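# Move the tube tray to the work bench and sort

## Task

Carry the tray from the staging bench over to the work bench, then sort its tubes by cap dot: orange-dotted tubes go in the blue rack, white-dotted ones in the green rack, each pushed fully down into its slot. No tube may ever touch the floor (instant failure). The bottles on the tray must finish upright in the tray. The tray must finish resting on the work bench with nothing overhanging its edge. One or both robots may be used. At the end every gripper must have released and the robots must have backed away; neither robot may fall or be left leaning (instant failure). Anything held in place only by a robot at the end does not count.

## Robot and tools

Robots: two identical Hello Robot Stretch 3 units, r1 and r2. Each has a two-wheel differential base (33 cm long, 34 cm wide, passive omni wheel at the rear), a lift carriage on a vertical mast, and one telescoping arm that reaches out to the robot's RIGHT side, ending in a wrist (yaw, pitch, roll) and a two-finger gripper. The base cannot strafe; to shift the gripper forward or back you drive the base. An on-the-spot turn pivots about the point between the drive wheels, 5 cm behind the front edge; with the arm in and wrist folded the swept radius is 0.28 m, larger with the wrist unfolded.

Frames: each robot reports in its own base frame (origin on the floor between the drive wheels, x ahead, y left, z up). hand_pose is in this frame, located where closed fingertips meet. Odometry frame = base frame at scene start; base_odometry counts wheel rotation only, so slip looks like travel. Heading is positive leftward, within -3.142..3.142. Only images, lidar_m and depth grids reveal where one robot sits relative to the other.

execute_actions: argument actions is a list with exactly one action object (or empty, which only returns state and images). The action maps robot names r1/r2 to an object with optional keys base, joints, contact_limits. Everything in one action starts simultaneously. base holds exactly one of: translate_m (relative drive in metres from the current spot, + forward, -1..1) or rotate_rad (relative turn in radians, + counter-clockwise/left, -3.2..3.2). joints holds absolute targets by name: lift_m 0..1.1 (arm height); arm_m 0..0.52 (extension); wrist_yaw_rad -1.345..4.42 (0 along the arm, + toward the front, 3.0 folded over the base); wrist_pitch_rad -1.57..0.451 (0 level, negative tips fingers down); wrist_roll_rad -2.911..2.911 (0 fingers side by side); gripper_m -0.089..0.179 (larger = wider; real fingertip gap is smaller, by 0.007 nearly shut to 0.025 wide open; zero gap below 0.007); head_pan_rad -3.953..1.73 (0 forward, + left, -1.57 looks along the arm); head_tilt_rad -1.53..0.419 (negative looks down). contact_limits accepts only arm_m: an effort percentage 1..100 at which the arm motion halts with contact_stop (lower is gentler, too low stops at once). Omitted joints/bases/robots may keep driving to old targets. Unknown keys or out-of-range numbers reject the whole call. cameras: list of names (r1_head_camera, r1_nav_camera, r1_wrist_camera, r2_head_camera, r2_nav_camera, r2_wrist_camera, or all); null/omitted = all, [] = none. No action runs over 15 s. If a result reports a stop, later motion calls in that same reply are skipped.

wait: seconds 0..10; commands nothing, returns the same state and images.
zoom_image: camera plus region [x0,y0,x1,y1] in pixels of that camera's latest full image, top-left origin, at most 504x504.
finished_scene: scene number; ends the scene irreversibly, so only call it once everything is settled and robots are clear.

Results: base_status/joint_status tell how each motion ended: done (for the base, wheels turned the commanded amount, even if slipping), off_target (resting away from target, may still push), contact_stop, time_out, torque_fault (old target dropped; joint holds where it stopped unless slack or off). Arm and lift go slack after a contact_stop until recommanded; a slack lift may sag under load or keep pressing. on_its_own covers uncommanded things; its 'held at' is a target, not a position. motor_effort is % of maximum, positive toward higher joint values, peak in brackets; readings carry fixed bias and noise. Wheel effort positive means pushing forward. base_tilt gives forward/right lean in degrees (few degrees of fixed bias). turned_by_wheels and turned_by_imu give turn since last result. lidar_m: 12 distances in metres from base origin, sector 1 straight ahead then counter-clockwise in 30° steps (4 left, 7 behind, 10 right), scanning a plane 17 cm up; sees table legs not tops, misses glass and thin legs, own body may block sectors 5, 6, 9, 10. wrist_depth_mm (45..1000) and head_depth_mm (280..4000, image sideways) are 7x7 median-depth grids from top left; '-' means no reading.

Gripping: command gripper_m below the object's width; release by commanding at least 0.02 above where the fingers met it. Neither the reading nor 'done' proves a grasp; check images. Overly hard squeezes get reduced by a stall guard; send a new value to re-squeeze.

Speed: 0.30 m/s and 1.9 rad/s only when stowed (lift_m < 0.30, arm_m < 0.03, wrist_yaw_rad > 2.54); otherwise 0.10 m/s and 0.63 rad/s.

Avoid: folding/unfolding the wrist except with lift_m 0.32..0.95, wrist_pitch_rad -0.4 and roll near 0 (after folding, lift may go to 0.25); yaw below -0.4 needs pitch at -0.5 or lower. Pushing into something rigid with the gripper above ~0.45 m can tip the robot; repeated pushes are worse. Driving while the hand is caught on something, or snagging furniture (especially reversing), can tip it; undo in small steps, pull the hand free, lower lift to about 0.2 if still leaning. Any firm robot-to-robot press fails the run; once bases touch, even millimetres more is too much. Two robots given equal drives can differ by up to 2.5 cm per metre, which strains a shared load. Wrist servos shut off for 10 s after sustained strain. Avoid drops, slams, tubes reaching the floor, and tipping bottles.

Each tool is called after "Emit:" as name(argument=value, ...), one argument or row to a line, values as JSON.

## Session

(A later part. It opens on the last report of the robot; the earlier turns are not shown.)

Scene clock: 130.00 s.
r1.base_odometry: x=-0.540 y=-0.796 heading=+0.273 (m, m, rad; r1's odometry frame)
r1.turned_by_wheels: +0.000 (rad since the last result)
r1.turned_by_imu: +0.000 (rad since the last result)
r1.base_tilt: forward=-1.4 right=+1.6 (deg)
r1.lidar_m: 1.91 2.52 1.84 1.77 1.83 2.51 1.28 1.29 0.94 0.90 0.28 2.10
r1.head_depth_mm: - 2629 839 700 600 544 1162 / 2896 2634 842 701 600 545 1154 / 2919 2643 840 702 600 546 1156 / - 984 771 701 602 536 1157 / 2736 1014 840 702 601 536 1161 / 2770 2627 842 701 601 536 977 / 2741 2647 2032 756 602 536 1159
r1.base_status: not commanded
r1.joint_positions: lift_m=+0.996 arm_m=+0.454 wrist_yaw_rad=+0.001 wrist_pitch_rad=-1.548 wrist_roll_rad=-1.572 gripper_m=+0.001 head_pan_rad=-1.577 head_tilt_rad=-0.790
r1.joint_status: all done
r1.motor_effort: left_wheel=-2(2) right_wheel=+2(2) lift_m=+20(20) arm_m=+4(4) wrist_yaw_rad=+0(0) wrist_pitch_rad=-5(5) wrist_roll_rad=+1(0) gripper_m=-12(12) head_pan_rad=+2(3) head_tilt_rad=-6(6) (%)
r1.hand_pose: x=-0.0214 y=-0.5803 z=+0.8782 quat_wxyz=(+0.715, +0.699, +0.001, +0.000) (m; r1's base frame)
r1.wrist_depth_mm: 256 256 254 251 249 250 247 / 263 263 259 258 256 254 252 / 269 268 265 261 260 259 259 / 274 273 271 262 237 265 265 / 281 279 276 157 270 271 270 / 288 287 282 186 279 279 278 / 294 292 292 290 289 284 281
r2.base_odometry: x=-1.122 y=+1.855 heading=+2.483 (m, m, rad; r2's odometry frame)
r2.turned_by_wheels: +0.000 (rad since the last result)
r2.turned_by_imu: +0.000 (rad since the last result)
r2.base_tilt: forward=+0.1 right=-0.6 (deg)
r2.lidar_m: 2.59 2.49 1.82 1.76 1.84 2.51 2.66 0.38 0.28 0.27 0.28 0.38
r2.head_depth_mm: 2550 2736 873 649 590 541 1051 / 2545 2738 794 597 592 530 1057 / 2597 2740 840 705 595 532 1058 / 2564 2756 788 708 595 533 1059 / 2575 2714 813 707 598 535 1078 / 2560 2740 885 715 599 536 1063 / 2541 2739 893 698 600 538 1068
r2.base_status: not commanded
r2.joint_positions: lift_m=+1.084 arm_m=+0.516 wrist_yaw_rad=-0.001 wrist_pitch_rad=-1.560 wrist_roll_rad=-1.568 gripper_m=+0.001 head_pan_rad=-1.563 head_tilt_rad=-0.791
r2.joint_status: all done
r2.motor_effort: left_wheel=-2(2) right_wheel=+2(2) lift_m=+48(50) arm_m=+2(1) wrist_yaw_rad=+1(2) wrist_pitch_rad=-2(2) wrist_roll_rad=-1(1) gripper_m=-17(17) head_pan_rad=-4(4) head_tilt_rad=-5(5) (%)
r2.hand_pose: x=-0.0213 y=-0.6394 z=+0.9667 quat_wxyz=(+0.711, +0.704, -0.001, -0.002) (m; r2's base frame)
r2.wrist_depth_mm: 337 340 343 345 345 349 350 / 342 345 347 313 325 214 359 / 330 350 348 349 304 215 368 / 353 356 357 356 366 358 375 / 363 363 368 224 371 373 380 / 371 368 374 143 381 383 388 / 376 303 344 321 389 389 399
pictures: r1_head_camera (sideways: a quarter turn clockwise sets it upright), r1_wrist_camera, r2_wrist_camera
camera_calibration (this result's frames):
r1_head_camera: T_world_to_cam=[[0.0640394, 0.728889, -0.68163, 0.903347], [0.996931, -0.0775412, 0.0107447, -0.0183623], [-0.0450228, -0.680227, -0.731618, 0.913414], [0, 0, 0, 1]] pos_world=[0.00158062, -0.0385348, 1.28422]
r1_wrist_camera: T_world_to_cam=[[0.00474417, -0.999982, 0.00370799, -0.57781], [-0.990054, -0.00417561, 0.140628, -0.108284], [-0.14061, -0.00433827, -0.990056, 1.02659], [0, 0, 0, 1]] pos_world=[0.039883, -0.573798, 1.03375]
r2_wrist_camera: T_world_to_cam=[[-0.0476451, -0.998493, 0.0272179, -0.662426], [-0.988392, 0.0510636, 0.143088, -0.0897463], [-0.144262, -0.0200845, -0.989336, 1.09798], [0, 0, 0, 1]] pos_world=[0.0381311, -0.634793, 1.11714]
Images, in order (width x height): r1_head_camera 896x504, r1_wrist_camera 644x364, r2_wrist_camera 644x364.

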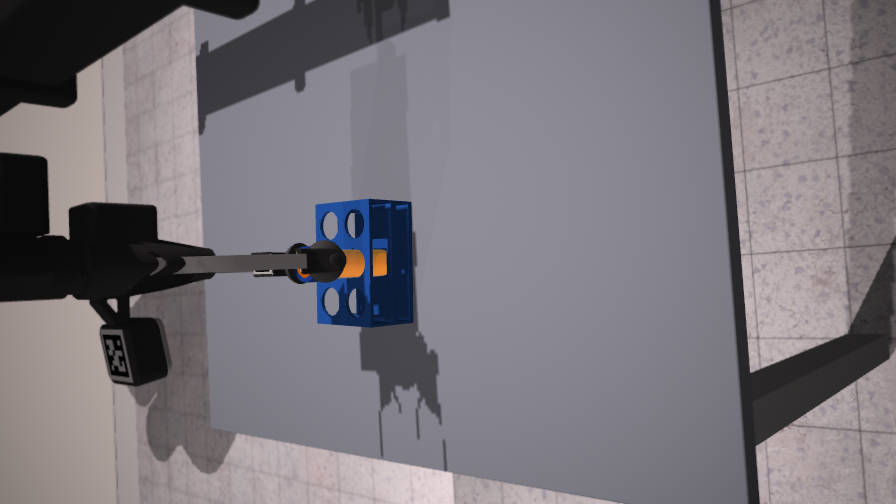

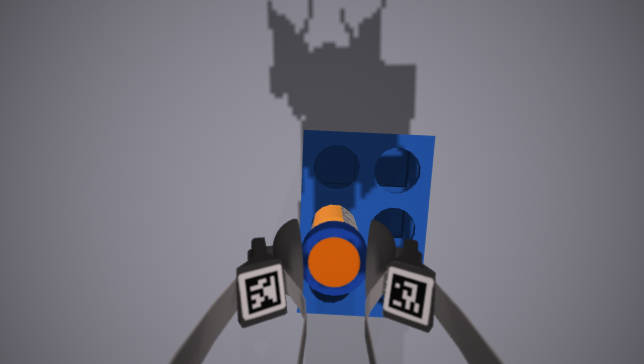

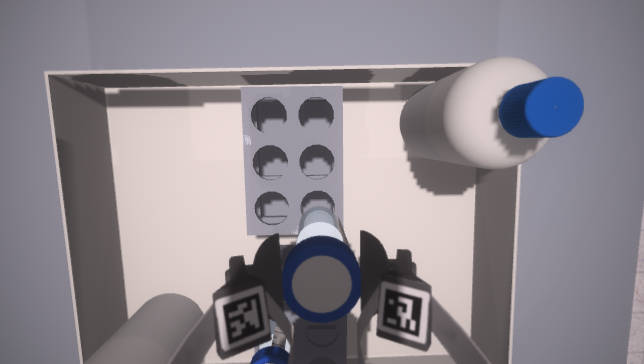

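Emit:
execute_actions(
  actions=[
    {"r1":{"joints":{"gripper_m":0.065,"lift_m":0.994}},"r2":{"base":{"translate_m":0.34},"joints":{"arm_m":0.47}}},
  ],
  cameras=["r1_wrist_camera","r2_wrist_camera"],
)

Scene clock: 135.30 s.
r1.base_odometry: x=-0.540 y=-0.796 heading=+0.273 (m, m, rad; r1's odometry frame)
r1.turned_by_wheels: +0.000 (rad since the last result)
r1.turned_by_imu: +0.001 (rad since the last result)
r1.base_tilt: forward=-1.5 right=+1.6 (deg)
r1.lidar_m: 1.92 2.52 1.84 1.77 1.84 2.51 1.28 1.29 0.94 0.90 0.28 2.10
r1.head_depth_mm: - 2620 840 701 601 546 1159 / 2944 2637 842 699 601 547 1155 / 2859 2630 842 701 602 546 1159 / - 979 767 702 603 536 1161 / 2765 1021 839 701 602 537 1161 / 2770 2663 843 701 602 537 979 / 2736 2633 2041 757 602 537 1160
r1.base_status: not commanded
r1.joint_positions: lift_m=+0.994 arm_m=+0.454 wrist_yaw_rad=+0.001 wrist_pitch_rad=-1.549 wrist_roll_rad=-1.572 gripper_m=+0.065 head_pan_rad=-1.577 head_tilt_rad=-0.790
r1.joint_status: all done
r1.motor_effort: left_wheel=-3(2) right_wheel=+2(2) lift_m=+19(20) arm_m=+4(4) wrist_yaw_rad=+0(0) wrist_pitch_rad=-4(5) wrist_roll_rad=+1(1) gripper_m=+1(80) head_pan_rad=+3(2) head_tilt_rad=-7(6) (%)
r1.hand_pose: x=-0.0214 y=-0.5801 z=+0.8762 quat_wxyz=(+0.714, +0.700, +0.001, +0.000) (m; r1's base frame)
r1.wrist_depth_mm: 256 253 252 251 250 247 245 / 260 258 259 256 254 252 251 / 269 265 266 259 258 257 256 / 273 270 272 258 236 265 262 / 280 278 275 195 265 269 268 / 286 285 - 218 246 275 274 / 293 292 291 288 285 282 279
r2.base_odometry: x=-1.391 y=+2.063 heading=+2.483 (m, m, rad; r2's odometry frame)
r2.turned_by_wheels: +0.000 (rad since the last result)
r2.turned_by_imu: -0.003 (rad since the last result)
r2.base_tilt: forward=+0.0 right=-0.7 (deg)
r2.lidar_m: 2.25 2.34 1.83 1.76 1.83 2.50 1.05 0.38 0.28 0.27 0.28 2.33
r2.head_depth_mm: 2526 2739 768 685 591 540 1053 / 2506 2732 847 705 591 541 1051 / 2647 2716 878 706 594 531 1057 / 2614 2784 825 709 596 532 1059 / 2454 2730 888 711 596 535 1056 / 2523 2728 919 714 598 537 1062 / 2499 2731 2139 1762 613 537 1102
r2.base_status: done
r2.joint_positions: lift_m=+1.084 arm_m=+0.470 wrist_yaw_rad=-0.001 wrist_pitch_rad=-1.560 wrist_roll_rad=-1.568 gripper_m=+0.001 head_pan_rad=-1.563 head_tilt_rad=-0.791
r2.joint_status: all done
r2.motor_effort: left_wheel=-2(3) right_wheel=+1(5) lift_m=+48(48) arm_m=-4(5) wrist_yaw_rad=+2(1) wrist_pitch_rad=-2(2) wrist_roll_rad=-1(0) gripper_m=-18(17) head_pan_rad=-4(4) head_tilt_rad=-5(5) (%)
r2.hand_pose: x=-0.0213 y=-0.5940 z=+0.9667 quat_wxyz=(+0.711, +0.704, -0.001, -0.002) (m; r2's base frame)
r2.wrist_depth_mm: 339 340 343 344 347 350 352 / 343 346 348 351 355 356 360 / 350 352 355 357 362 364 367 / 358 360 361 362 365 370 373 / 363 368 372 224 376 379 381 / 372 376 374 143 384 386 390 / 382 379 386 387 394 391 398
pictures: r1_wrist_camera, r2_wrist_camera
camera_calibration (this result's frames):
r1_wrist_camera: T_world_to_cam=[[0.00474377, -0.999985, 0.00288641, -0.576874], [-0.990054, -0.00429075, 0.140625, -0.108075], [-0.140611, -0.0035248, -0.990059, 1.02514], [0, 0, 0, 1]] pos_world=[0.039883, -0.573716, 1.03181]
r2_wrist_camera: T_world_to_cam=[[-0.047645, -0.998493, 0.0272176, -0.617116], [-0.988392, 0.0510633, 0.143088, -0.0920636], [-0.144262, -0.0200842, -0.989336, 1.09889], [0, 0, 0, 1]] pos_world=[0.0381311, -0.589415, 1.11714]
Images, in order (width x height): r1_wrist_camera 644x364, r2_wrist_camera 644x364.

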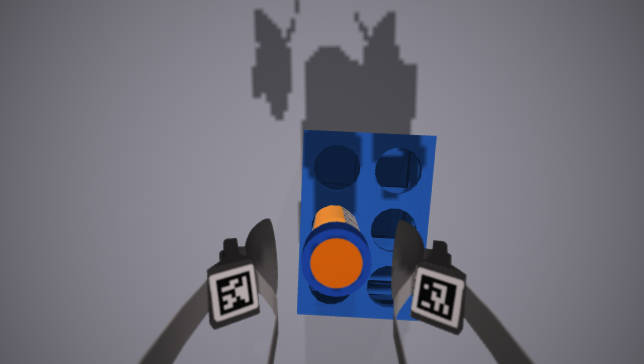

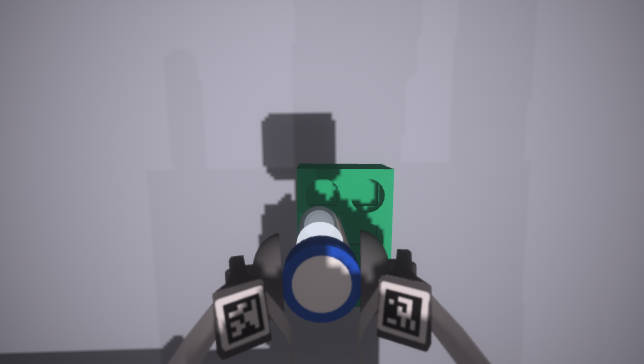

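Emit:
execute_actions(
  actions=[
    {"r1":{"joints":{"lift_m":1.05}},"r2":{"base":{"translate_m":0.01},"joints":{"arm_m":0.475,"lift_m":1.05}}},
  ],
  cameras=["r2_head_camera","r2_wrist_camera"],
)

Emit:
execute_actions(
  actions=[
    {"r1":{"base":{"translate_m":-0.598},"joints":{"arm_m":0.495}},"r2":{"joints":{"lift_m":1.025}}},
  ],
  cameras=["r1_wrist_camera","r2_head_camera","r2_wrist_camera"],
)

Scene clock: 137.83 s.
r1.base_odometry: x=-0.540 y=-0.796 heading=+0.273 (m, m, rad; r1's odometry frame)
r1.turned_by_wheels: +0.000 (rad since the last result)
r1.turned_by_imu: +0.000 (rad since the last result)
r1.base_tilt: forward=-1.4 right=+1.7 (deg)
r1.lidar_m: 1.92 2.53 1.84 1.77 1.83 2.51 1.28 1.29 0.94 0.90 0.29 2.09
r1.head_depth_mm: 2876 2632 839 699 600 545 1160 / 2837 2617 839 701 601 546 1156 / 2830 2637 839 701 602 546 1154 / - 2607 737 702 603 536 1158 / 2865 2635 844 703 601 537 1162 / 2774 2628 841 702 603 536 976 / 2742 2631 2041 755 601 537 1159
r1.base_status: not commanded
r1.joint_positions: lift_m=+1.050 arm_m=+0.454 wrist_yaw_rad=+0.001 wrist_pitch_rad=-1.549 wrist_roll_rad=-1.572 gripper_m=+0.065 head_pan_rad=-1.577 head_tilt_rad=-0.790
r1.joint_status: all done
r1.motor_effort: left_wheel=-2(3) right_wheel=+2(2) lift_m=+26(27) arm_m=+4(4) wrist_yaw_rad=+0(0) wrist_pitch_rad=-4(5) wrist_roll_rad=+1(1) gripper_m=+0(1) head_pan_rad=+4(3) head_tilt_rad=-6(7) (%)
r1.hand_pose: x=-0.0214 y=-0.5801 z=+0.9318 quat_wxyz=(+0.714, +0.700, +0.001, +0.000) (m; r1's base frame)
r1.wrist_depth_mm: 309 305 303 302 302 298 297 / 315 314 311 310 309 304 301 / 321 318 319 317 312 312 310 / 330 326 326 265 318 319 317 / 340 336 331 268 325 326 324 / 347 343 - 335 336 330 330 / 356 350 348 347 344 341 340
r2.base_odometry: x=-1.399 y=+2.069 heading=+2.483 (m, m, rad; r2's odometry frame)
r2.turned_by_wheels: +0.000 (rad since the last result)
r2.turned_by_imu: -0.001 (rad since the last result)
r2.base_tilt: forward=+0.1 right=-0.9 (deg)
r2.lidar_m: 2.24 2.32 1.83 1.76 1.83 2.50 1.06 0.38 0.28 0.27 0.28 2.32
r2.head_depth_mm: 2536 2760 773 677 590 541 1052 / 2516 2764 872 707 592 541 1052 / 2502 2708 878 705 594 531 1058 / 2452 2746 848 709 596 534 1059 / 2475 2717 885 712 597 534 1059 / 2525 2722 920 714 597 535 1081 / 2504 2754 2155 1747 630 538 1104
r2.base_status: done
r2.joint_positions: lift_m=+1.051 arm_m=+0.475 wrist_yaw_rad=-0.001 wrist_pitch_rad=-1.560 wrist_roll_rad=-1.568 gripper_m=+0.001 head_pan_rad=-1.563 head_tilt_rad=-0.791
r2.joint_status: all done
r2.motor_effort: left_wheel=-2(3) right_wheel=+2(6) lift_m=+20(45) arm_m=+1(2) wrist_yaw_rad=+1(0) wrist_pitch_rad=-1(2) wrist_roll_rad=-1(1) gripper_m=-17(17) head_pan_rad=-5(3) head_tilt_rad=-5(5) (%)
r2.hand_pose: x=-0.0213 y=-0.5984 z=+0.9327 quat_wxyz=(+0.711, +0.704, -0.001, -0.002) (m; r2's base frame)
r2.wrist_depth_mm: 305 308 311 314 315 318 319 / 309 314 317 317 320 322 324 / 317 319 320 322 325 327 328 / 324 325 327 328 332 337 337 / 330 331 333 223 337 343 346 / 336 339 339 143 345 347 353 / 343 346 351 287 353 357 357
pictures: r2_head_camera (sideways: a quarter turn clockwise sets it upright), r2_wrist_camera
camera_calibration (this result's frames):
r2_head_camera: T_world_to_cam=[[0.0144121, 0.752438, -0.658505, 0.881131], [0.999871, -0.0154859, 0.00418829, -0.0153388], [-0.00704612, -0.658481, -0.752565, 0.936235], [0, 0, 0, 1]] pos_world=[0.00923478, -0.0467414, 1.28487]
r2_wrist_camera: T_world_to_cam=[[-0.047645, -0.998494, 0.0271972, -0.620538], [-0.988392, 0.0510604, 0.143089, -0.0869854], [-0.144262, -0.0200641, -0.989336, 1.06523], [0, 0, 0, 1]] pos_world=[0.0381311, -0.59379, 1.08319]
Images, in order (width x height): r2_head_camera 896x504, r2_wrist_camera 644x364.

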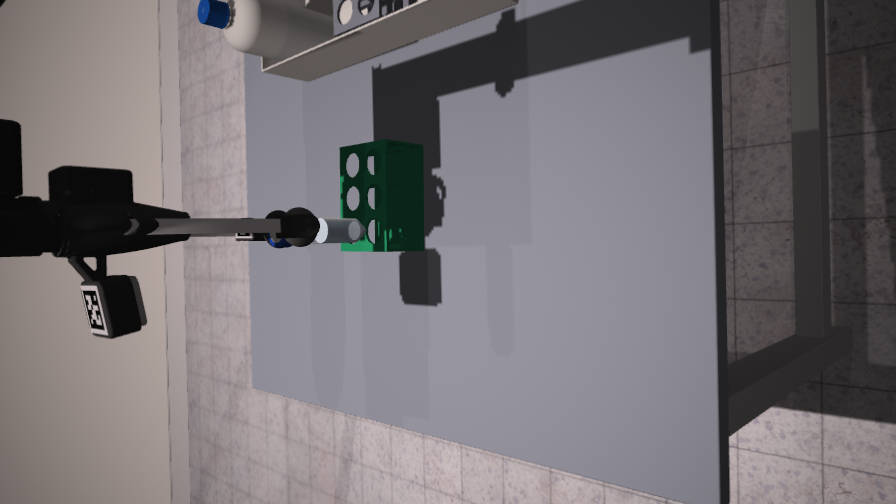

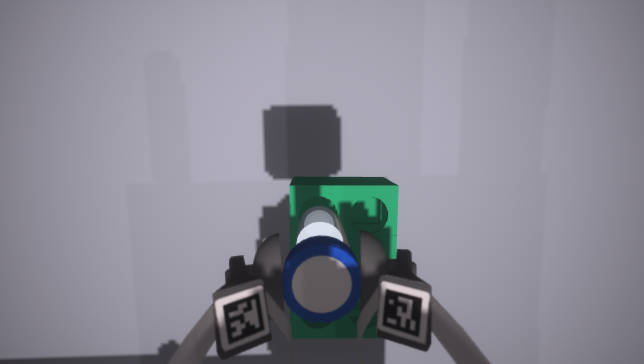

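Scene clock: 144.97 s.
r1.base_odometry: x=-1.115 y=-0.957 heading=+0.273 (m, m, rad; r1's odometry frame)
r1.turned_by_wheels: +0.000 (rad since the last result)
r1.turned_by_imu: +0.003 (rad since the last result)
r1.base_tilt: forward=-1.3 right=+1.7 (deg)
r1.lidar_m: 2.51 2.52 1.84 1.77 1.84 2.52 2.74 0.71 0.94 0.90 0.94 0.77
r1.head_depth_mm: 2822 2617 743 598 602 555 1158 / 2855 1395 831 634 603 545 1159 / 2812 2606 835 698 601 545 1163 / 2943 2742 743 697 603 546 1156 / 2902 1015 796 699 602 536 1160 / 2839 2633 843 703 601 536 1160 / 2754 2647 841 701 603 537 1160
r1.base_status: done
r1.joint_positions: lift_m=+1.050 arm_m=+0.495 wrist_yaw_rad=+0.001 wrist_pitch_rad=-1.549 wrist_roll_rad=-1.572 gripper_m=+0.065 head_pan_rad=-1.577 head_tilt_rad=-0.790
r1.joint_status: all done
r1.motor_effort: left_wheel=-3(7) right_wheel=+2(3) lift_m=+26(26) arm_m=+5(6) wrist_yaw_rad=+0(0) wrist_pitch_rad=-4(4) wrist_roll_rad=+2(1) gripper_m=+1(1) head_pan_rad=+4(3) head_tilt_rad=-6(6) (%)
r1.hand_pose: x=-0.0214 y=-0.6211 z=+0.9318 quat_wxyz=(+0.714, +0.700, +0.001, +0.000) (m; r1's base frame)
r1.wrist_depth_mm: 309 308 305 300 299 299 296 / 317 314 313 308 309 304 305 / 321 317 316 311 311 237 311 / 329 321 321 262 317 178 171 / 335 330 328 267 325 189 142 / 346 329 - 299 332 309 331 / 354 310 343 281 342 336 337
r2.base_odometry: x=-1.399 y=+2.069 heading=+2.483 (m, m, rad; r2's odometry frame)
r2.turned_by_wheels: +0.000 (rad since the last result)
r2.turned_by_imu: -0.002 (rad since the last result)
r2.base_tilt: forward=+0.0 right=-0.7 (deg)
r2.lidar_m: 2.24 2.33 1.83 1.76 1.83 2.50 1.05 0.38 0.28 0.27 0.28 2.33
r2.head_depth_mm: 2560 1343 772 678 589 540 1050 / 2553 2748 876 706 591 541 1048 / 2571 2682 876 707 594 531 1062 / 2531 2693 856 709 593 533 1059 / 2520 2708 886 712 596 533 1062 / 2532 2749 920 714 597 535 1081 / 2535 2728 2156 1741 628 537 1107
r2.base_status: not commanded
r2.joint_positions: lift_m=+1.026 arm_m=+0.475 wrist_yaw_rad=-0.001 wrist_pitch_rad=-1.560 wrist_roll_rad=-1.568 gripper_m=+0.001 head_pan_rad=-1.563 head_tilt_rad=-0.791
r2.joint_status: all done
r2.motor_effort: left_wheel=-2(2) right_wheel=+1(1) lift_m=+20(21) arm_m=+2(1) wrist_yaw_rad=+1(2) wrist_pitch_rad=-2(2) wrist_roll_rad=-1(0) gripper_m=-17(18) head_pan_rad=-4(3) head_tilt_rad=-5(6) (%)
r2.hand_pose: x=-0.0213 y=-0.5984 z=+0.9077 quat_wxyz=(+0.711, +0.704, -0.001, -0.002) (m; r2's base frame)
r2.wrist_depth_mm: 282 284 286 288 289 292 293 / 288 289 291 292 295 298 298 / 293 294 297 298 300 303 307 / 297 300 303 301 305 309 312 / 303 306 307 224 312 316 319 / 311 312 313 144 321 322 325 / 315 319 323 260 328 329 333
pictures: r1_wrist_camera, r2_head_camera (sideways: a quarter turn clockwise sets it upright), r2_wrist_camera
camera_calibration (this result's frames):
r1_wrist_camera: T_world_to_cam=[[0.00474397, -0.999985, 0.00288629, -0.618025], [-0.990054, -0.00429096, 0.140625, -0.116071], [-0.140611, -0.0035247, -0.990059, 1.08005], [0, 0, 0, 1]] pos_world=[0.039883, -0.614706, 1.08742]
r2_head_camera: T_world_to_cam=[[0.014412, 0.752438, -0.658505, 0.881131], [0.999871, -0.0154858, 0.00418829, -0.0153388], [-0.00704604, -0.658481, -0.752565, 0.936235], [0, 0, 0, 1]] pos_world=[0.00923478, -0.0467414, 1.28487]
r2_wrist_camera: T_world_to_cam=[[-0.0476455, -0.998494, 0.0271973, -0.619859], [-0.988392, 0.051061, 0.143089, -0.0834077], [-0.144262, -0.0200641, -0.989336, 1.0405], [0, 0, 0, 1]] pos_world=[0.0381311, -0.59379, 1.05819]
Images, in order (width x height): r1_wrist_camera 644x364, r2_head_camera 896x504, r2_wrist_camera 644x364.

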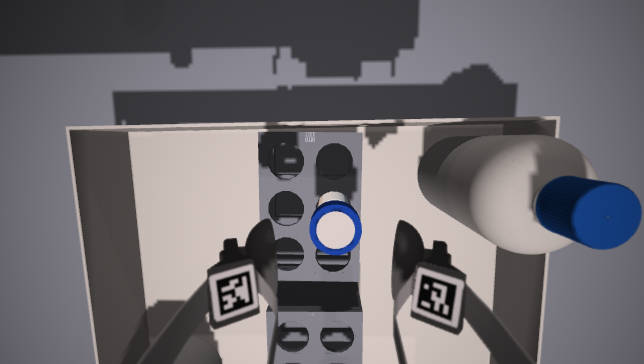

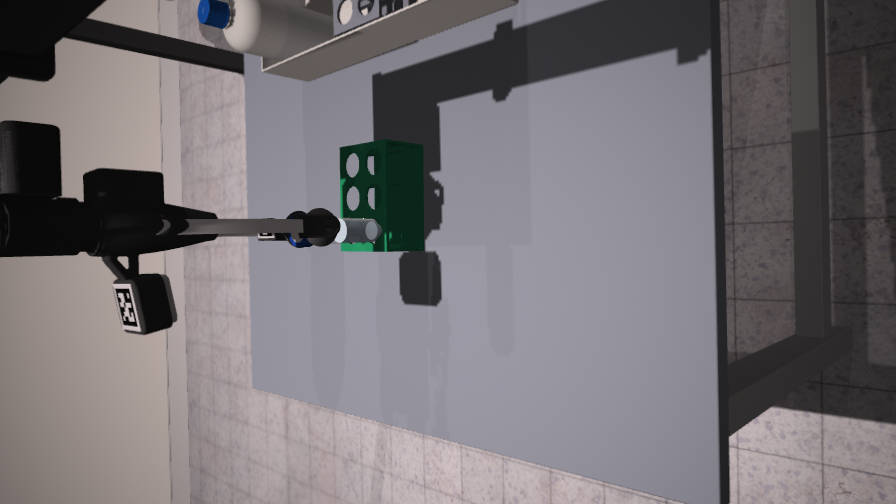

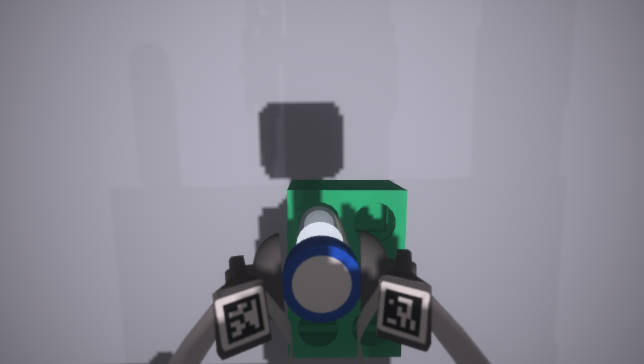

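Emit:
execute_actions(
  actions=[
    {"r1":{"joints":{"lift_m":0.998,"gripper_m":0.058}},"r2":{"joints":{"lift_m":0.985}}},
  ],
  cameras=["r1_wrist_camera","r2_wrist_camera"],
)

Emit:
execute_actions(
  actions=[
    {"r1":{"joints":{"gripper_m":0}},"r2":{"joints":{"gripper_m":0.065}}},
  ],
  cameras=[],
)

Emit:
execute_actions(
  actions=[
    {"r1":{"joints":{"lift_m":1.095}},"r2":{"joints":{"lift_m":1.085}}},
  ],
  cameras=["r1_wrist_camera"],
)

Emit:
execute_actions(
  actions=[
    {"r1":{"base":{"translate_m":-0.385},"joints":{"arm_m":0.46}},"r2":{"base":{"translate_m":0.35},"joints":{"arm_m":0.0,"head_pan_rad":-2.2}}},
  ],
  cameras=["r1_wrist_camera","r1_head_camera"],
)

Scene clock: 146.73 s.
r1.base_odometry: x=-1.115 y=-0.957 heading=+0.273 (m, m, rad; r1's odometry frame)
r1.turned_by_wheels: +0.000 (rad since the last result)
r1.turned_by_imu: +0.000 (rad since the last result)
r1.base_tilt: forward=-1.4 right=+1.6 (deg)
r1.lidar_m: 2.51 2.51 1.84 1.77 1.84 2.51 2.74 0.71 0.94 0.90 0.94 0.77
r1.head_depth_mm: - 1171 741 599 600 555 1154 / 2879 1389 831 634 601 545 1162 / 2829 2630 834 698 601 545 1162 / - 1012 746 697 600 546 1156 / 2722 977 792 698 602 535 1161 / 2747 2629 842 702 603 536 1160 / 2744 2624 842 701 603 536 1159
r1.base_status: not commanded
r1.joint_positions: lift_m=+0.998 arm_m=+0.495 wrist_yaw_rad=+0.001 wrist_pitch_rad=-1.549 wrist_roll_rad=-1.572 gripper_m=+0.058 head_pan_rad=-1.577 head_tilt_rad=-0.790
r1.joint_status: all done
r1.motor_effort: left_wheel=-3(3) right_wheel=+2(2) lift_m=+20(23) arm_m=+4(4) wrist_yaw_rad=+0(0) wrist_pitch_rad=-4(4) wrist_roll_rad=+1(1) gripper_m=+0(40) head_pan_rad=+5(3) head_tilt_rad=-6(6) (%)
r1.hand_pose: x=-0.0214 y=-0.6211 z=+0.8802 quat_wxyz=(+0.714, +0.700, +0.001, +0.000) (m; r1's base frame)
r1.wrist_depth_mm: 259 257 258 254 253 250 250 / 264 261 262 261 259 258 254 / 257 268 266 261 262 229 200 / 237 273 268 210 267 160 125 / 236 277 276 162 272 159 125 / 235 288 283 218 - 278 135 / 235 291 287 240 285 280 239
r2.base_odometry: x=-1.399 y=+2.069 heading=+2.483 (m, m, rad; r2's odometry frame)
r2.turned_by_wheels: +0.000 (rad since the last result)
r2.turned_by_imu: +0.000 (rad since the last result)
r2.base_tilt: forward=+0.1 right=-0.9 (deg)
r2.lidar_m: 2.24 2.32 1.83 1.76 1.83 2.51 1.05 0.38 0.28 0.27 0.28 2.33
r2.head_depth_mm: - 1332 775 679 588 541 1049 / 2660 2703 874 706 591 542 1049 / - 2661 876 709 593 531 1056 / 2531 2697 884 706 596 534 1063 / 2537 2709 884 714 596 535 1054 / 2522 2745 918 715 599 537 1077 / 2528 2754 2182 1747 629 536 1102
r2.base_status: not commanded
r2.joint_positions: lift_m=+0.986 arm_m=+0.475 wrist_yaw_rad=-0.001 wrist_pitch_rad=-1.560 wrist_roll_rad=-1.568 gripper_m=+0.001 head_pan_rad=-1.563 head_tilt_rad=-0.791
r2.joint_status: all done
r2.motor_effort: left_wheel=-2(2) right_wheel=+2(1) lift_m=+20(18) arm_m=+2(1) wrist_yaw_rad=+1(1) wrist_pitch_rad=-1(2) wrist_roll_rad=-1(1) gripper_m=-17(17) head_pan_rad=-4(3) head_tilt_rad=-5(5) (%)
r2.hand_pose: x=-0.0213 y=-0.5984 z=+0.8677 quat_wxyz=(+0.711, +0.704, -0.001, -0.002) (m; r2's base frame)
r2.wrist_depth_mm: 244 246 247 249 251 253 255 / 249 250 252 254 256 257 259 / 254 255 257 260 260 263 264 / 259 260 261 262 265 267 269 / 263 264 267 205 265 274 274 / 268 271 270 143 276 278 280 / 274 275 281 216 251 284 287
pictures: r1_wrist_camera, r2_wrist_camera
camera_calibration (this result's frames):
r1_wrist_camera: T_world_to_cam=[[0.00474401, -0.999985, 0.00288641, -0.617878], [-0.990054, -0.00429098, 0.140625, -0.10881], [-0.140611, -0.00352483, -0.990059, 1.02894], [0, 0, 0, 1]] pos_world=[0.039883, -0.614708, 1.03579]
r2_wrist_camera: T_world_to_cam=[[-0.047645, -0.998494, 0.0271972, -0.618771], [-0.988392, 0.0510604, 0.143089, -0.0776832], [-0.144262, -0.020064, -0.989336, 1.00091], [0, 0, 0, 1]] pos_world=[0.0381311, -0.59379, 1.01818]
Images, in order (width x height): r1_wrist_camera 644x364, r2_wrist_camera 644x364.

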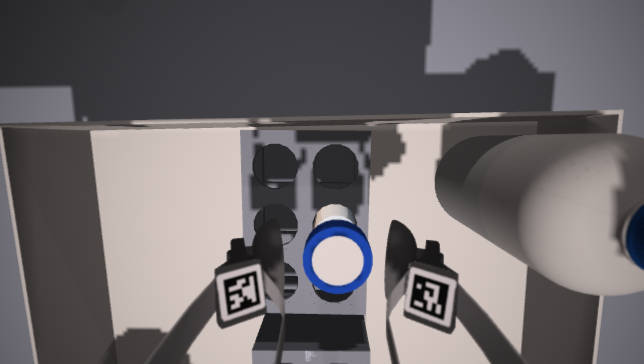

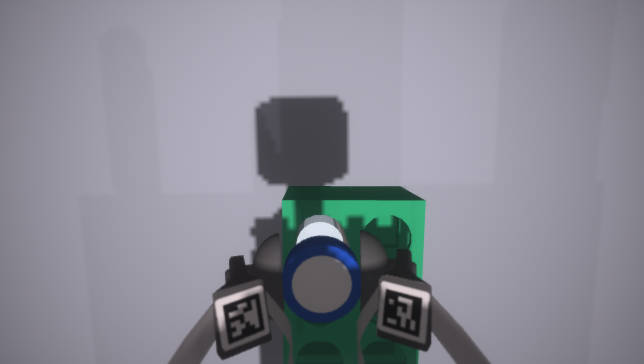

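Scene clock: 147.87 s.
r1.base_odometry: x=-1.115 y=-0.957 heading=+0.273 (m, m, rad; r1's odometry frame)
r1.turned_by_wheels: +0.000 (rad since the last result)
r1.turned_by_imu: +0.000 (rad since the last result)
r1.base_tilt: forward=-1.6 right=+1.8 (deg)
r1.lidar_m: 2.50 2.51 1.84 1.77 1.84 2.52 2.74 0.71 0.94 0.91 0.94 0.77
r1.head_depth_mm: - 1175 741 598 601 555 1158 / 2868 1393 832 634 600 545 1162 / 2839 2611 836 698 600 546 1164 / - 1014 743 698 601 545 1163 / 2720 982 794 698 602 536 1166 / 2750 2630 840 703 601 536 1158 / 2748 2668 840 702 602 537 1160
r1.base_status: not commanded
r1.joint_positions: lift_m=+0.998 arm_m=+0.495 wrist_yaw_rad=+0.001 wrist_pitch_rad=-1.549 wrist_roll_rad=-1.572 gripper_m=+0.001 head_pan_rad=-1.577 head_tilt_rad=-0.790
r1.joint_status: all done
r1.motor_effort: left_wheel=-3(3) right_wheel=+2(2) lift_m=+20(20) arm_m=+4(4) wrist_yaw_rad=+0(0) wrist_pitch_rad=-4(4) wrist_roll_rad=+1(1) gripper_m=-12(86) head_pan_rad=+3(3) head_tilt_rad=-7(6) (%)
r1.hand_pose: x=-0.0214 y=-0.6211 z=+0.8802 quat_wxyz=(+0.714, +0.700, +0.001, +0.000) (m; r1's base frame)
r1.wrist_depth_mm: 259 257 256 254 254 251 249 / 263 265 261 259 257 256 254 / 255 265 263 259 261 228 199 / 236 272 268 210 265 160 125 / 235 278 276 154 272 159 125 / 234 285 283 185 278 275 135 / 234 289 289 240 287 281 238
r2.base_odometry: x=-1.399 y=+2.069 heading=+2.483 (m, m, rad; r2's odometry frame)
r2.turned_by_wheels: +0.000 (rad since the last result)
r2.turned_by_imu: +0.000 (rad since the last result)
r2.base_tilt: forward=+0.0 right=-0.6 (deg)
r2.lidar_m: 2.24 2.33 1.84 1.76 1.82 2.50 1.06 0.38 0.28 0.27 0.28 2.33
r2.head_depth_mm: - 1328 776 678 590 539 1055 / 2635 2734 875 706 591 541 1057 / - 2664 877 708 593 531 1058 / 2508 2719 882 710 594 533 1057 / 2540 2756 884 711 598 535 1056 / 2525 2715 920 714 598 536 1080 / 2516 2690 2149 1751 629 537 1098
r2.base_status: not commanded
r2.joint_positions: lift_m=+0.986 arm_m=+0.475 wrist_yaw_rad=-0.001 wrist_pitch_rad=-1.560 wrist_roll_rad=-1.568 gripper_m=+0.065 head_pan_rad=-1.563 head_tilt_rad=-0.791
r2.joint_status: all done
r2.motor_effort: left_wheel=-2(2) right_wheel=+2(1) lift_m=+20(20) arm_m=+1(2) wrist_yaw_rad=+2(2) wrist_pitch_rad=-2(2) wrist_roll_rad=-1(1) gripper_m=+0(93) head_pan_rad=-4(4) head_tilt_rad=-6(5) (%)
r2.hand_pose: x=-0.0213 y=-0.5984 z=+0.8677 quat_wxyz=(+0.711, +0.704, -0.001, -0.002) (m; r2's base frame)
r2.wrist_depth_mm: 245 245 248 248 252 252 255 / 249 250 252 254 256 257 258 / 254 256 257 258 260 261 264 / 258 260 263 261 265 268 270 / 264 266 267 205 265 274 275 / 269 270 272 147 - 279 280 / 275 274 280 216 251 284 286
pictures: none
No camera images: the call's "cameras" was empty. Leave "cameras" out to get every camera's image.

Scene clock: 149.60 s.
r1.base_odometry: x=-1.115 y=-0.957 heading=+0.273 (m, m, rad; r1's odometry frame)
r1.turned_by_wheels: +0.000 (rad since the last result)
r1.turned_by_imu: +0.000 (rad since the last result)
r1.base_tilt: forward=-1.5 right=+1.7 (deg)
r1.lidar_m: 2.51 2.51 1.83 1.77 1.83 2.51 2.74 0.71 0.94 0.90 0.94 0.77
r1.head_depth_mm: 2803 2611 743 597 602 554 1156 / 2847 1394 829 633 601 546 1158 / 2830 2636 835 698 601 546 1157 / 2881 1015 746 699 600 547 1163 / 2789 1015 794 698 602 536 1155 / 2754 2640 843 703 602 536 1161 / 2721 2635 844 703 603 537 1157
r1.base_status: not commanded
r1.joint_positions: lift_m=+1.095 arm_m=+0.495 wrist_yaw_rad=+0.001 wrist_pitch_rad=-1.549 wrist_roll_rad=-1.572 gripper_m=+0.001 head_pan_rad=-1.577 head_tilt_rad=-0.790
r1.joint_status: all done
r1.motor_effort: left_wheel=-3(3) right_wheel=+2(2) lift_m=+26(28) arm_m=+4(4) wrist_yaw_rad=+0(0) wrist_pitch_rad=-4(4) wrist_roll_rad=+1(1) gripper_m=-12(12) head_pan_rad=+3(3) head_tilt_rad=-7(6) (%)
r1.hand_pose: x=-0.0214 y=-0.6211 z=+0.9768 quat_wxyz=(+0.714, +0.700, +0.001, +0.000) (m; r1's base frame)
r1.wrist_depth_mm: 352 351 347 343 344 343 341 / 360 360 359 354 349 349 343 / 369 361 362 362 357 354 352 / 379 357 366 334 361 218 362 / 388 376 377 154 369 333 370 / 396 379 385 237 378 378 378 / 405 388 392 332 392 388 387
r2.base_odometry: x=-1.399 y=+2.069 heading=+2.483 (m, m, rad; r2's odometry frame)
r2.turned_by_wheels: +0.000 (rad since the last result)
r2.turned_by_imu: +0.000 (rad since the last result)
r2.base_tilt: forward=-0.2 right=-0.8 (deg)
r2.lidar_m: 2.24 2.33 1.83 1.76 1.83 2.51 1.05 0.38 0.28 0.27 0.28 2.32
r2.head_depth_mm: 2433 1336 773 679 591 541 1056 / 2547 2725 873 705 593 541 1058 / 2661 2756 879 708 591 532 1058 / 2591 2785 883 710 596 533 1060 / 2490 2727 885 716 597 536 1057 / 2521 2696 918 715 599 536 1085 / 2506 2746 2171 1740 628 535 1105
r2.base_status: not commanded
r2.joint_positions: lift_m=+1.084 arm_m=+0.475 wrist_yaw_rad=-0.001 wrist_pitch_rad=-1.560 wrist_roll_rad=-1.568 gripper_m=+0.065 head_pan_rad=-1.563 head_tilt_rad=-0.791
r2.joint_status: all done
r2.motor_effort: left_wheel=-2(2) right_wheel=+2(1) lift_m=+48(48) arm_m=+1(1) wrist_yaw_rad=+1(1) wrist_pitch_rad=-2(2) wrist_roll_rad=-1(1) gripper_m=+0(1) head_pan_rad=-4(3) head_tilt_rad=-5(5) (%)
r2.hand_pose: x=-0.0213 y=-0.5984 z=+0.9667 quat_wxyz=(+0.711, +0.704, -0.001, -0.002) (m; r2's base frame)
r2.wrist_depth_mm: 339 342 342 343 346 349 350 / 344 345 346 351 353 355 356 / 351 352 353 358 361 363 366 / 357 359 364 361 368 370 372 / 364 368 368 311 372 379 381 / 370 373 376 318 - 386 388 / 380 384 389 389 389 393 398
pictures: r1_wrist_camera
camera_calibration (this result's frames):
r1_wrist_camera: T_world_to_cam=[[0.00474329, -0.999985, 0.00288641, -0.618158], [-0.990054, -0.00429028, 0.140625, -0.122396], [-0.140611, -0.00352473, -0.990059, 1.12459], [0, 0, 0, 1]] pos_world=[0.039883, -0.61471, 1.13241]
Images, in order (width x height): r1_wrist_camera 644x364.

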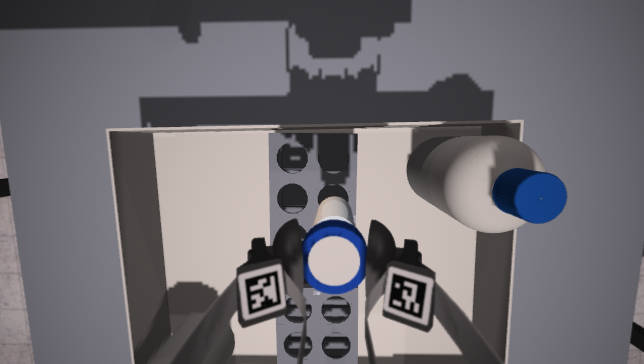

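Scene clock: 154.80 s.
r1.base_odometry: x=-1.486 y=-1.060 heading=+0.273 (m, m, rad; r1's odometry frame)
r1.turned_by_wheels: +0.000 (rad since the last result)
r1.turned_by_imu: +0.002 (rad since the last result)
r1.base_tilt: forward=-1.5 right=+1.7 (deg)
r1.lidar_m: 1.14 2.51 1.84 1.77 1.83 2.45 2.37 0.38 0.39 0.91 0.94 1.15
r1.head_depth_mm: 2875 2628 842 700 601 556 1055 / 2757 1387 838 701 602 545 1157 / 2841 2638 774 702 601 545 1160 / 2865 2714 749 703 601 546 1156 / 2816 2628 841 702 601 536 1157 / 2760 2623 816 685 602 536 1163 / 2743 2645 838 575 601 537 1161
r1.base_status: done
r1.joint_positions: lift_m=+1.095 arm_m=+0.460 wrist_yaw_rad=+0.001 wrist_pitch_rad=-1.549 wrist_roll_rad=-1.572 gripper_m=+0.001 head_pan_rad=-1.577 head_tilt_rad=-0.790
r1.joint_status: all done
r1.motor_effort: left_wheel=-3(7) right_wheel=+2(4) lift_m=+26(26) arm_m=-3(2) wrist_yaw_rad=+0(0) wrist_pitch_rad=-4(4) wrist_roll_rad=+1(1) gripper_m=-12(12) head_pan_rad=+3(3) head_tilt_rad=-5(6) (%)
r1.hand_pose: x=-0.0214 y=-0.5869 z=+0.9768 quat_wxyz=(+0.714, +0.700, +0.001, +0.000) (m; r1's base frame)
r1.wrist_depth_mm: 352 348 287 298 321 326 336 / 360 356 353 351 351 346 346 / 371 365 367 361 357 357 352 / 380 374 372 364 364 367 362 / 388 380 380 154 373 373 369 / - 393 392 208 378 380 376 / - 399 395 399 391 389 387
r2.base_odometry: x=-1.676 y=+2.283 heading=+2.483 (m, m, rad; r2's odometry frame)
r2.turned_by_wheels: +0.000 (rad since the last result)
r2.turned_by_imu: -0.003 (rad since the last result)
r2.base_tilt: forward=-0.1 right=-0.7 (deg)
r2.lidar_m: 1.89 1.97 1.83 1.76 1.83 2.50 1.06 0.38 0.30 0.91 2.69 1.96
r2.head_depth_mm: 3541 1012 830 706 1406 1244 1093 / 3578 1094 814 708 1353 1197 1100 / 3466 3085 - 707 610 1197 1112 / - - - 684 595 803 1092 / - - - - - 1219 1136 / - - - - - - 1068 / - - - - - - 1103
r2.base_status: done
r2.joint_positions: lift_m=+1.084 arm_m=+0.002 wrist_yaw_rad=-0.001 wrist_pitch_rad=-1.560 wrist_roll_rad=-1.568 gripper_m=+0.065 head_pan_rad=-2.193 head_tilt_rad=-0.791
r2.joint_status: all done
joint sent to its limit — the command would take r2.arm_m past its lower limit, so that joint was sent only as far as its limit.
r2.motor_effort: left_wheel=-2(3) right_wheel=+1(5) lift_m=+48(48) arm_m=-4(4) wrist_yaw_rad=+1(1) wrist_pitch_rad=-2(1) wrist_roll_rad=-1(1) gripper_m=+0(1) head_pan_rad=-4(45) head_tilt_rad=-5(5) (%)
r2.hand_pose: x=-0.0213 y=-0.1259 z=+0.9667 quat_wxyz=(+0.711, +0.704, -0.001, -0.002) (m; r2's base frame)
r2.wrist_depth_mm: - - - - - - - / - - - - - - - / - - - - - - - / - - - - - - - / - - - - - - - / - - - - - 390 394 / - - - - - 394 398
pictures: r1_head_camera (sideways: a quarter turn clockwise sets it upright), r1_wrist_camera
camera_calibration (this result's frames):
r1_head_camera: T_world_to_cam=[[0.0640393, 0.728889, -0.68163, 0.903347], [0.996931, -0.0775411, 0.0107447, -0.0183623], [-0.0450227, -0.680227, -0.731618, 0.913414], [0, 0, 0, 1]] pos_world=[0.00158063, -0.0385348, 1.28422]
r1_wrist_camera: T_world_to_cam=[[0.00474333, -0.999985, 0.00288629, -0.583993], [-0.990054, -0.00429033, 0.140625, -0.12225], [-0.140611, -0.00352461, -0.990059, 1.12471], [0, 0, 0, 1]] pos_world=[0.039883, -0.580544, 1.13241]
Images, in order (width x height): r1_head_camera 896x504, r1_wrist_camera 644x364.

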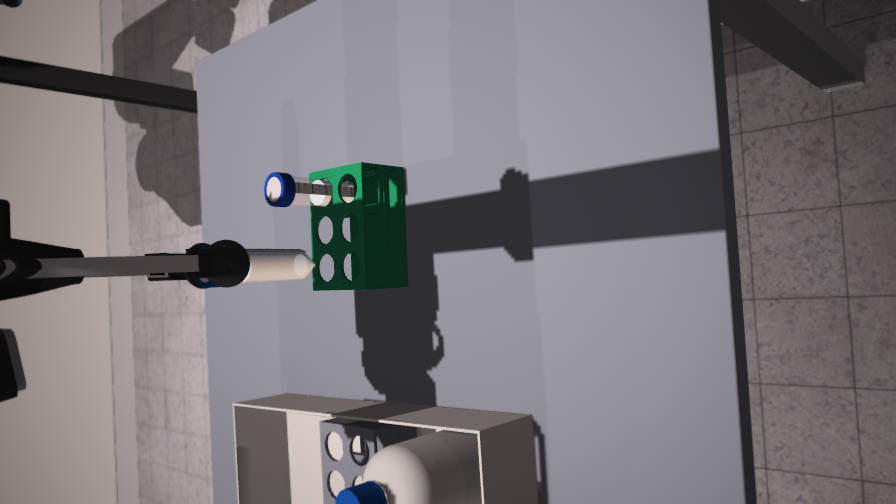

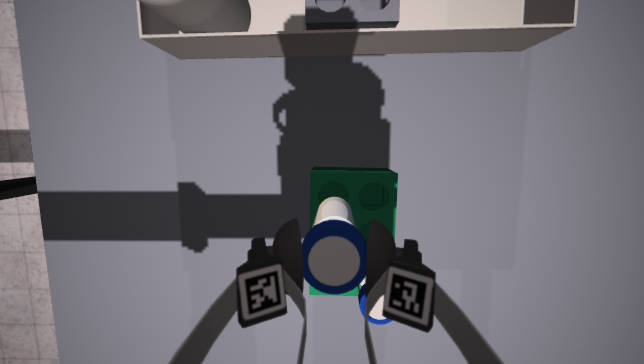

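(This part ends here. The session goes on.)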